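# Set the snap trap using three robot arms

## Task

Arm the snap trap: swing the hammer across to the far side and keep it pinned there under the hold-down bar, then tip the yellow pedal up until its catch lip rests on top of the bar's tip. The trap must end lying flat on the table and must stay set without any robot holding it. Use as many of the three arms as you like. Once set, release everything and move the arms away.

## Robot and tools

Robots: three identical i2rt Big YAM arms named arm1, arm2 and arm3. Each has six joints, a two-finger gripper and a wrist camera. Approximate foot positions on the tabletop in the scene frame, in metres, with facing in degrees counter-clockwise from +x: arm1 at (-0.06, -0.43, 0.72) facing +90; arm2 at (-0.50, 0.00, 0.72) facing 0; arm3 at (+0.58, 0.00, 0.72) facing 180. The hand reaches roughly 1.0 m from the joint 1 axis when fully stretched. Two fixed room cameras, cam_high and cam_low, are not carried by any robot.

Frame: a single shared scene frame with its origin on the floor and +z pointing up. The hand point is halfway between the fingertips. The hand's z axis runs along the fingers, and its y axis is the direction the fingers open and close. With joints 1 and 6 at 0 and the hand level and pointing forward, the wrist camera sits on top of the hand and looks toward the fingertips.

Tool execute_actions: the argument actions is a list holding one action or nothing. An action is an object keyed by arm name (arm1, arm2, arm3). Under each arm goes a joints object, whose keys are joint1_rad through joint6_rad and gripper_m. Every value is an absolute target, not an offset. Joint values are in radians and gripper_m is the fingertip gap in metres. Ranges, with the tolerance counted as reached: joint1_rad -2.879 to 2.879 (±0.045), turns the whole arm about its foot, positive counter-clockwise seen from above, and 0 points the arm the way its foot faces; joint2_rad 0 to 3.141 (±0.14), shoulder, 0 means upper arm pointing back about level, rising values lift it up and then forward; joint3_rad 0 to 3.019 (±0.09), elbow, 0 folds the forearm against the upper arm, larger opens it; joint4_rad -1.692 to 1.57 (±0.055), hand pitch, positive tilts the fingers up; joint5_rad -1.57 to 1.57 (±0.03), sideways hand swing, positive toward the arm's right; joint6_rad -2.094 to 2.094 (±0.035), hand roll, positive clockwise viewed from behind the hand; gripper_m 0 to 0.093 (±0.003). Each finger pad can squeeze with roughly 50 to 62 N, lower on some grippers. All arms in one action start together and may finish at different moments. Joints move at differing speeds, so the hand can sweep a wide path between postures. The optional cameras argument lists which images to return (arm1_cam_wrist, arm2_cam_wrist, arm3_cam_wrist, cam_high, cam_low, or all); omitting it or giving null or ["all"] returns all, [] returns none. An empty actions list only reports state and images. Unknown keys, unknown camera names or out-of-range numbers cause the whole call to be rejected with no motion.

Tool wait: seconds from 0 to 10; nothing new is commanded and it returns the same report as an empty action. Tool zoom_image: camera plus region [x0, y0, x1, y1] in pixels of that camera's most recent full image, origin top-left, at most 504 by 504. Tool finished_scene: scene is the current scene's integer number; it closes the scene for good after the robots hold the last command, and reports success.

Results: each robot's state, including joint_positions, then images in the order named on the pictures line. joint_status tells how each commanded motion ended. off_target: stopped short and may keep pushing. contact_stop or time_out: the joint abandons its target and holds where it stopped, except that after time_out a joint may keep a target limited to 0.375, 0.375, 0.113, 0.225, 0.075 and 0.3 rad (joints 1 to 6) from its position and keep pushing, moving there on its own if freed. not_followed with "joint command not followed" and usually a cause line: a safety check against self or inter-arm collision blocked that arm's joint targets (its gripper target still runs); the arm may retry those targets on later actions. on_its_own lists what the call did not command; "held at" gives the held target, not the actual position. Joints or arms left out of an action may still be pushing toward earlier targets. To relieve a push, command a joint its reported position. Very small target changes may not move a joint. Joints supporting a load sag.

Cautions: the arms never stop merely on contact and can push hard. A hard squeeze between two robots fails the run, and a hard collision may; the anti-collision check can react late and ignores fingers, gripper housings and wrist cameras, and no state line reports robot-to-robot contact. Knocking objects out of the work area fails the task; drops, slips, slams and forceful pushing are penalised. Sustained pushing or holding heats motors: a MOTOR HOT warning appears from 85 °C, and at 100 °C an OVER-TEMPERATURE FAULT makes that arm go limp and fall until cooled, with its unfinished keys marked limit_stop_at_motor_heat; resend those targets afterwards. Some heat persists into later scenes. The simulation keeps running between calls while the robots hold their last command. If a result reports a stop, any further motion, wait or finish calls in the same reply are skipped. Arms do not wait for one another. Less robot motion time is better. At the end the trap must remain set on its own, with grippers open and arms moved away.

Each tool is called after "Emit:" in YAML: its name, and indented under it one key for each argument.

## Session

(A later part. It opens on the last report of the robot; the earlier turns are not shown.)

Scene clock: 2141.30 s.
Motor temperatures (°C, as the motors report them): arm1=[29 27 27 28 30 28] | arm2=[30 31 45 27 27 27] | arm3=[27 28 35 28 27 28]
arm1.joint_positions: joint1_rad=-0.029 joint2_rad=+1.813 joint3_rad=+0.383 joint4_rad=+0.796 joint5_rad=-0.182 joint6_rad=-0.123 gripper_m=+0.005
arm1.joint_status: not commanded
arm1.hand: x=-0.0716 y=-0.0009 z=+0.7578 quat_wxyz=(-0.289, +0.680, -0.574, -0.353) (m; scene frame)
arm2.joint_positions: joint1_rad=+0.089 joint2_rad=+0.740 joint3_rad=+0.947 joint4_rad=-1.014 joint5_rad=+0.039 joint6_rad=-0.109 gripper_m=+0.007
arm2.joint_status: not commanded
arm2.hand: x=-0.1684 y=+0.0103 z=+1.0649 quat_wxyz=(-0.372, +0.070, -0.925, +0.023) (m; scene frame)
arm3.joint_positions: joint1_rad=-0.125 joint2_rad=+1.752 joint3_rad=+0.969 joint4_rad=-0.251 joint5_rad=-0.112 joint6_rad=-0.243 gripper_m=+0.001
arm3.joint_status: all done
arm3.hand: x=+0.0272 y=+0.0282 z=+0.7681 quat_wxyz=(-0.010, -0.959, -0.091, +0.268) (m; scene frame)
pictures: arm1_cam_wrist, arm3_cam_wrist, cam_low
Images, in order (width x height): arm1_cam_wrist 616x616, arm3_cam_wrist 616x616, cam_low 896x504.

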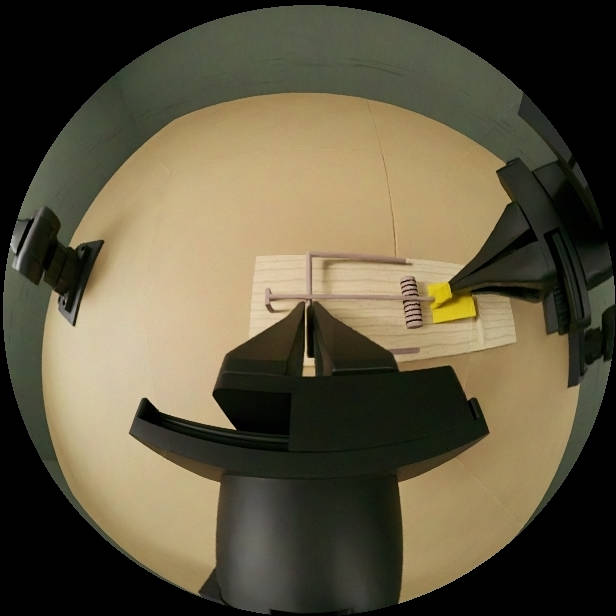

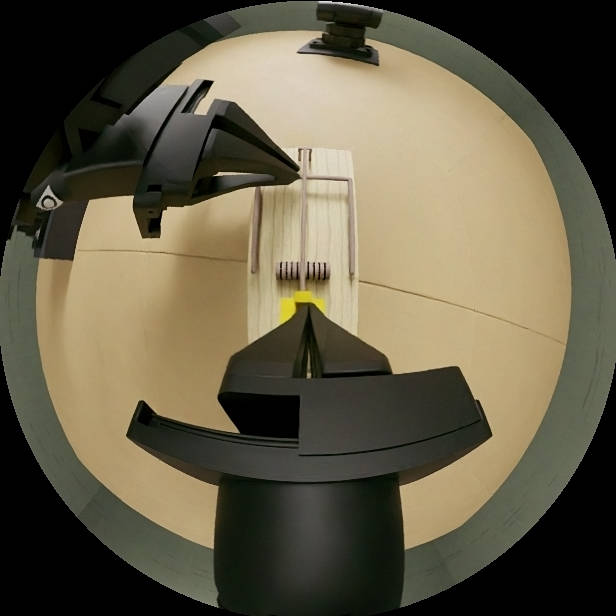

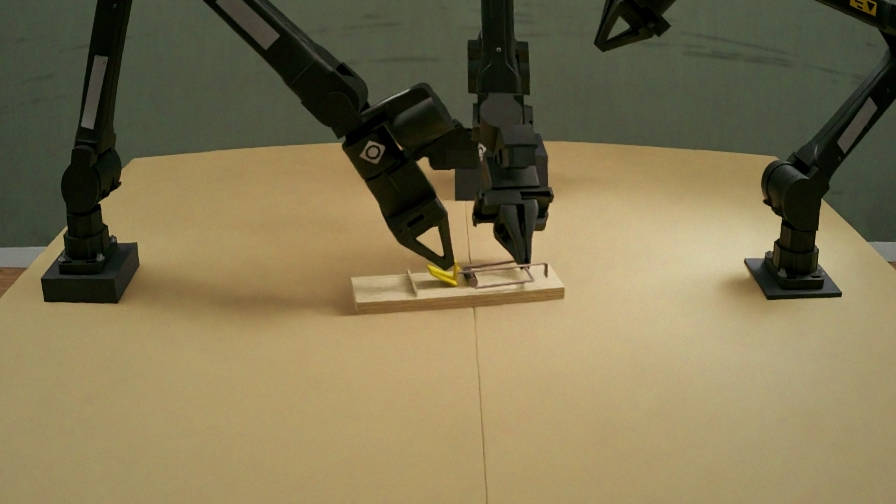

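Emit:
execute_actions:
  actions:
    - {"arm1":{"joints":{"joint2_rad":1.848}}}
  cameras: ["arm1_cam_wrist","arm3_cam_wrist","cam_low"]

Emit:
zoom_image:
  camera: "cam_low"
  region: [395, 240, 495, 300]

Emit:
zoom_image:
  camera: "cam_low"
  region: [470, 230, 570, 300]

Scene clock: 2160.60 s.
Motor temperatures (°C, as the motors report them): arm1=[29 27 27 28 30 28] | arm2=[30 30 45 27 27 27] | arm3=[27 29 36 28 27 28]
arm1.joint_positions: joint1_rad=-0.029 joint2_rad=+1.801 joint3_rad=+0.379 joint4_rad=+0.795 joint5_rad=-0.182 joint6_rad=-0.123 gripper_m=+0.005
arm1.joint_status: all done
arm1.hand: x=-0.0717 y=-0.0014 z=+0.7615 quat_wxyz=(-0.291, +0.679, -0.573, -0.355) (m; scene frame)
arm2.joint_positions: joint1_rad=+0.089 joint2_rad=+0.740 joint3_rad=+0.947 joint4_rad=-1.014 joint5_rad=+0.039 joint6_rad=-0.109 gripper_m=+0.007
arm2.joint_status: not commanded
arm2.hand: x=-0.1684 y=+0.0103 z=+1.0649 quat_wxyz=(-0.372, +0.070, -0.925, +0.023) (m; scene frame)
arm3.joint_positions: joint1_rad=-0.125 joint2_rad=+1.752 joint3_rad=+0.969 joint4_rad=-0.251 joint5_rad=-0.112 joint6_rad=-0.243 gripper_m=+0.001
arm3.joint_status: not commanded
arm3.hand: x=+0.0272 y=+0.0282 z=+0.7681 quat_wxyz=(-0.010, -0.959, -0.091, +0.268) (m; scene frame)
pictures: arm1_cam_wrist, arm3_cam_wrist, cam_low
Images, in order (width x height): arm1_cam_wrist 616x616, arm3_cam_wrist 616x616, cam_low 896x504.

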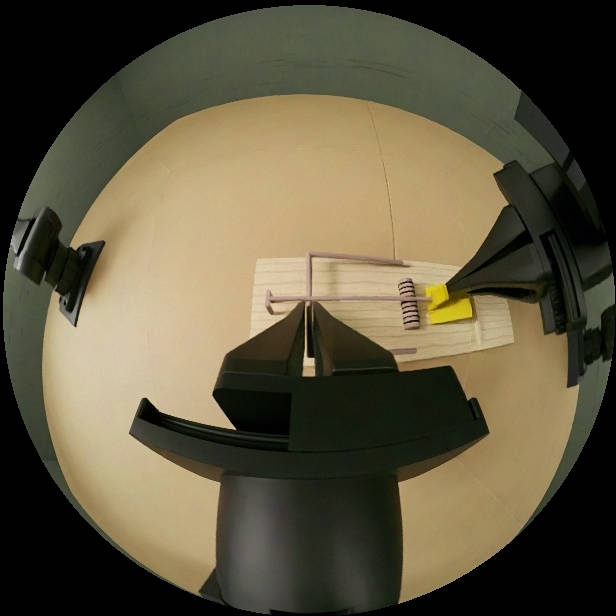

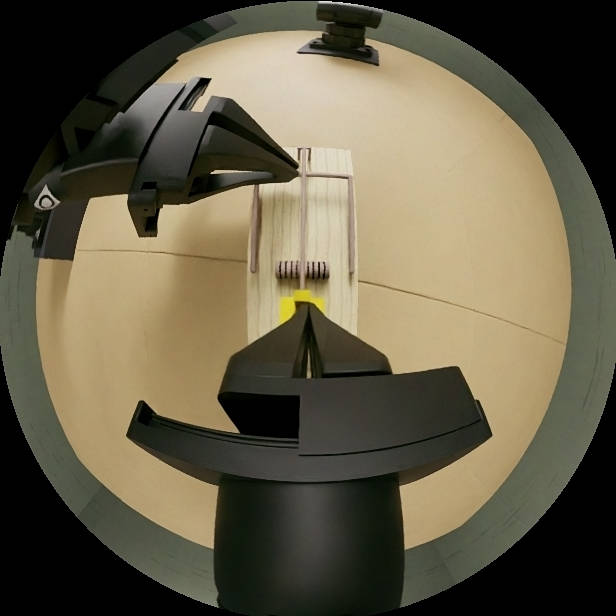

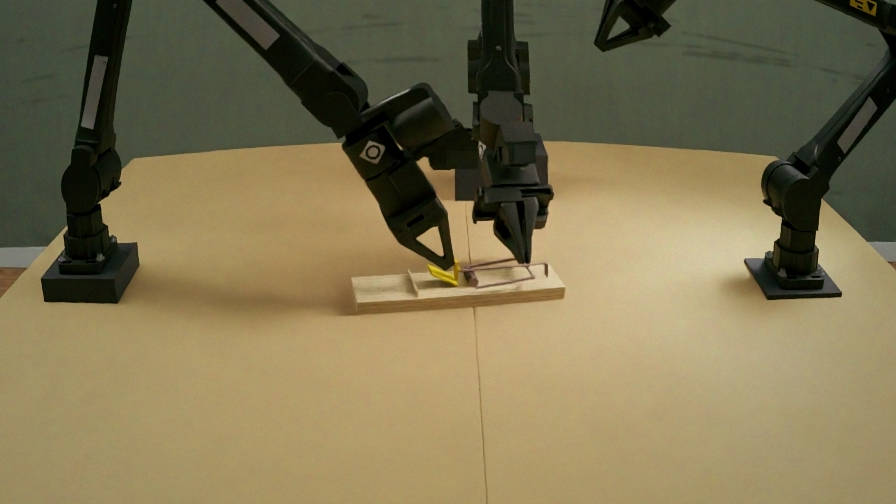

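Region (395, 240, 495, 300) of cam_low's 896x504 image, scaled by 5.040, with more detail than that image has; it fills the top 302 rows of this view, and the rest is white.

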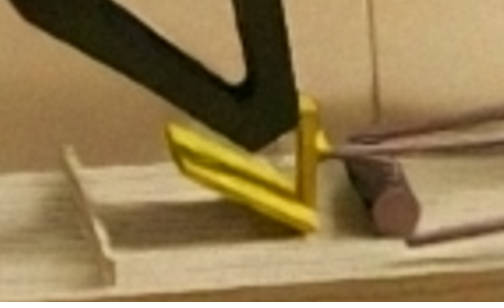

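Region (470, 230, 570, 300) of cam_low's 896x504 image, scaled by 5.040, with more detail than that image has; it fills the top 353 rows of this view, and the rest is white.

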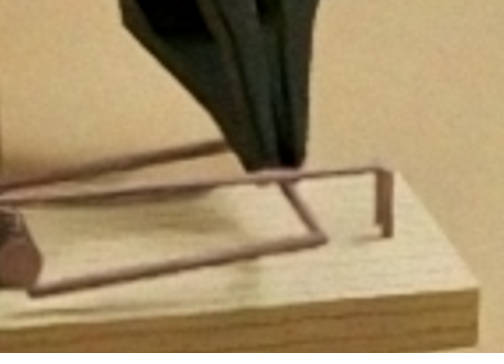

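Emit:
execute_actions:
  actions:
    - {"arm3":{"joints":{"joint2_rad":1.60,"joint4_rad":-0.265}}}
  cameras: ["arm1_cam_wrist","cam_low"]

Emit:
zoom_image:
  camera: "cam_low"
  region: [395, 240, 495, 300]

Scene clock: 2165.50 s.
Motor temperatures (°C, as the motors report them): arm1=[29 27 27 28 30 28] | arm2=[30 30 45 27 27 27] | arm3=[27 29 36 28 27 28]
arm1.joint_positions: joint1_rad=-0.029 joint2_rad=+1.801 joint3_rad=+0.379 joint4_rad=+0.795 joint5_rad=-0.182 joint6_rad=-0.123 gripper_m=+0.005
arm1.joint_status: not commanded
arm1.hand: x=-0.0717 y=-0.0014 z=+0.7615 quat_wxyz=(-0.291, +0.679, -0.573, -0.355) (m; scene frame)
arm2.joint_positions: joint1_rad=+0.089 joint2_rad=+0.740 joint3_rad=+0.947 joint4_rad=-1.014 joint5_rad=+0.039 joint6_rad=-0.109 gripper_m=+0.007
arm2.joint_status: not commanded
arm2.hand: x=-0.1684 y=+0.0103 z=+1.0649 quat_wxyz=(-0.372, +0.070, -0.925, +0.023) (m; scene frame)
arm3.joint_positions: joint1_rad=-0.125 joint2_rad=+1.594 joint3_rad=+0.977 joint4_rad=-0.259 joint5_rad=-0.112 joint6_rad=-0.243 gripper_m=+0.001
arm3.joint_status: all done
arm3.hand: x=+0.0131 y=+0.0294 z=+0.8554 quat_wxyz=(+0.003, -0.935, -0.093, +0.342) (m; scene frame)
pictures: arm1_cam_wrist, cam_low
Images, in order (width x height): arm1_cam_wrist 616x616, cam_low 896x504.

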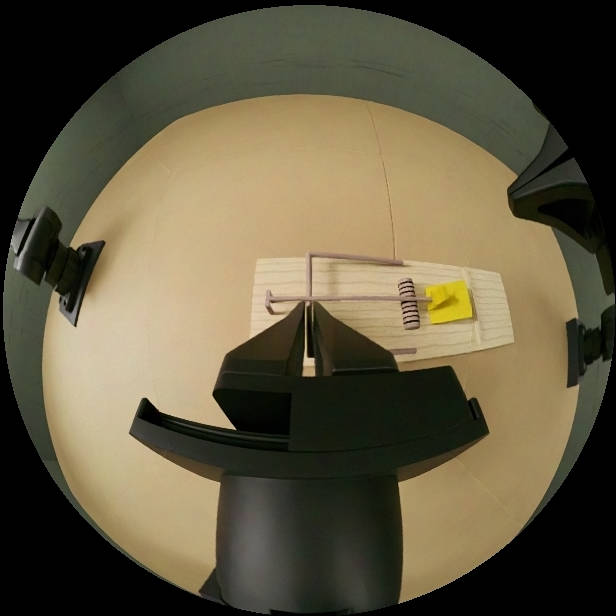

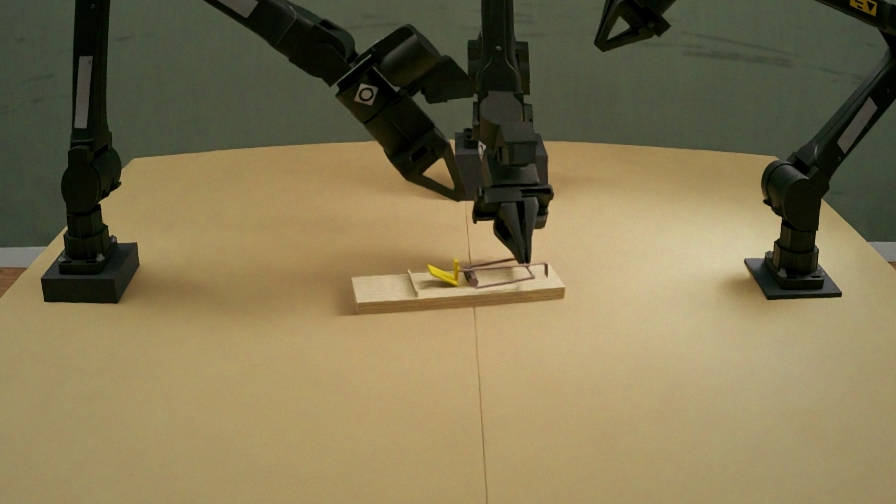

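Region (395, 240, 495, 300) of cam_low's 896x504 image, scaled by 5.040, with more detail than that image has; it fills the top 302 rows of this view, and the rest is white.

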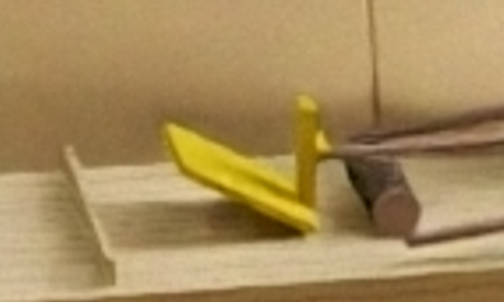

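Emit:
execute_actions:
  actions:
    - {"arm1":{"joints":{"joint2_rad":0.95,"joint3_rad":0.379,"joint4_rad":0.5}},"arm2":{"joints":{"joint1_rad":0.5,"joint2_rad":0.2,"joint3_rad":0.2,"joint4_rad":-0.9}},"arm3":{"joints":{"joint2_rad":0.8,"joint3_rad":0.35,"joint4_rad":-0.6}}}
  cameras: ["cam_high","cam_low"]

Emit:
zoom_image:
  camera: "cam_low"
  region: [340, 220, 580, 330]

Scene clock: 2186.83 s.
Motor temperatures (°C, as the motors report them): arm1=[29 27 27 28 30 28] | arm2=[30 30 45 27 27 27] | arm3=[27 29 37 28 27 28]
arm1.joint_positions: joint1_rad=-0.028 joint2_rad=+0.951 joint3_rad=+0.378 joint4_rad=+0.511 joint5_rad=-0.188 joint6_rad=-0.120 gripper_m=+0.005
arm1.joint_status: all done
arm1.hand: x=-0.0724 y=-0.0074 z=+1.0544 quat_wxyz=(-0.474, +0.576, -0.447, -0.494) (m; scene frame)
arm2.joint_positions: joint1_rad=+0.493 joint2_rad=+0.218 joint3_rad=+0.197 joint4_rad=-0.908 joint5_rad=+0.039 joint6_rad=-0.108 gripper_m=+0.007
arm2.joint_status: all done
arm2.hand: x=-0.3218 y=+0.0808 z=+0.8024 quat_wxyz=(-0.315, +0.261, -0.912, -0.042) (m; scene frame)
arm3.joint_positions: joint1_rad=-0.125 joint2_rad=+0.807 joint3_rad=+0.340 joint4_rad=-0.593 joint5_rad=-0.112 joint6_rad=-0.243 gripper_m=+0.001
arm3.joint_status: all done
arm3.hand: x=+0.3093 y=+0.0042 z=+0.8240 quat_wxyz=(-0.012, -0.963, -0.090, +0.255) (m; scene frame)
pictures: cam_high, cam_low
Images, in order (width x height): cam_high 896x504, cam_low 896x504.

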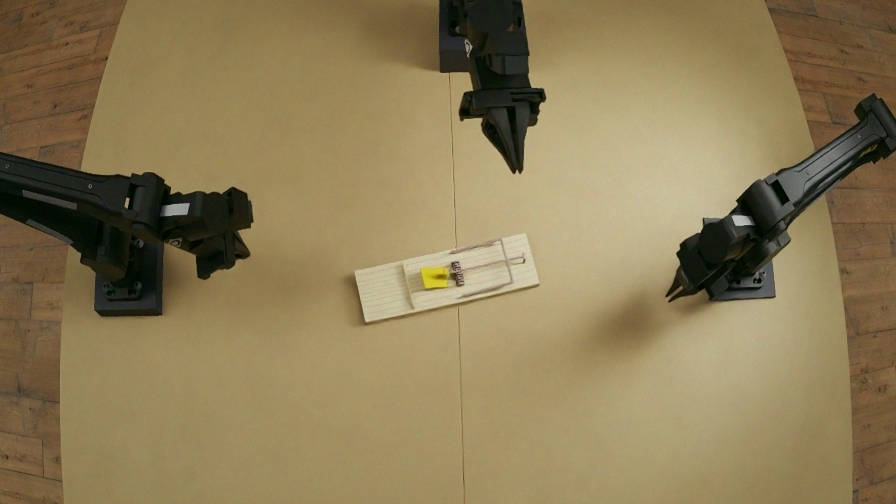

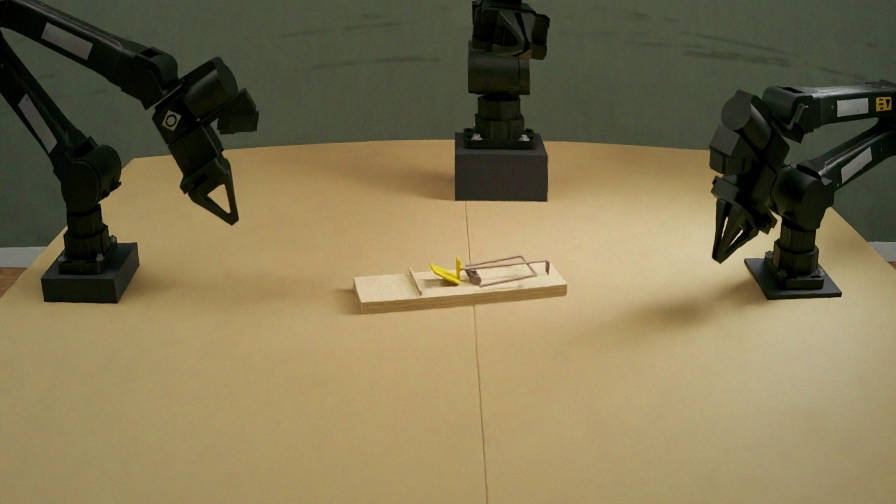

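Region (340, 220, 580, 330) of cam_low's 896x504 image, scaled by 2.100, with more detail than that image has; it fills the top 231 rows of this view, and the rest is white.

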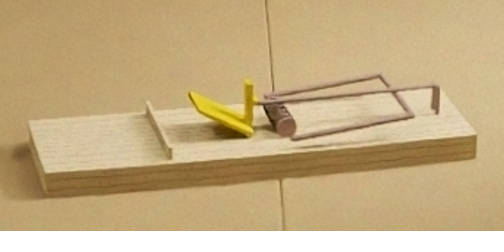

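Emit:
finished_scene:
  scene: 1

The scene is finished: the task was done.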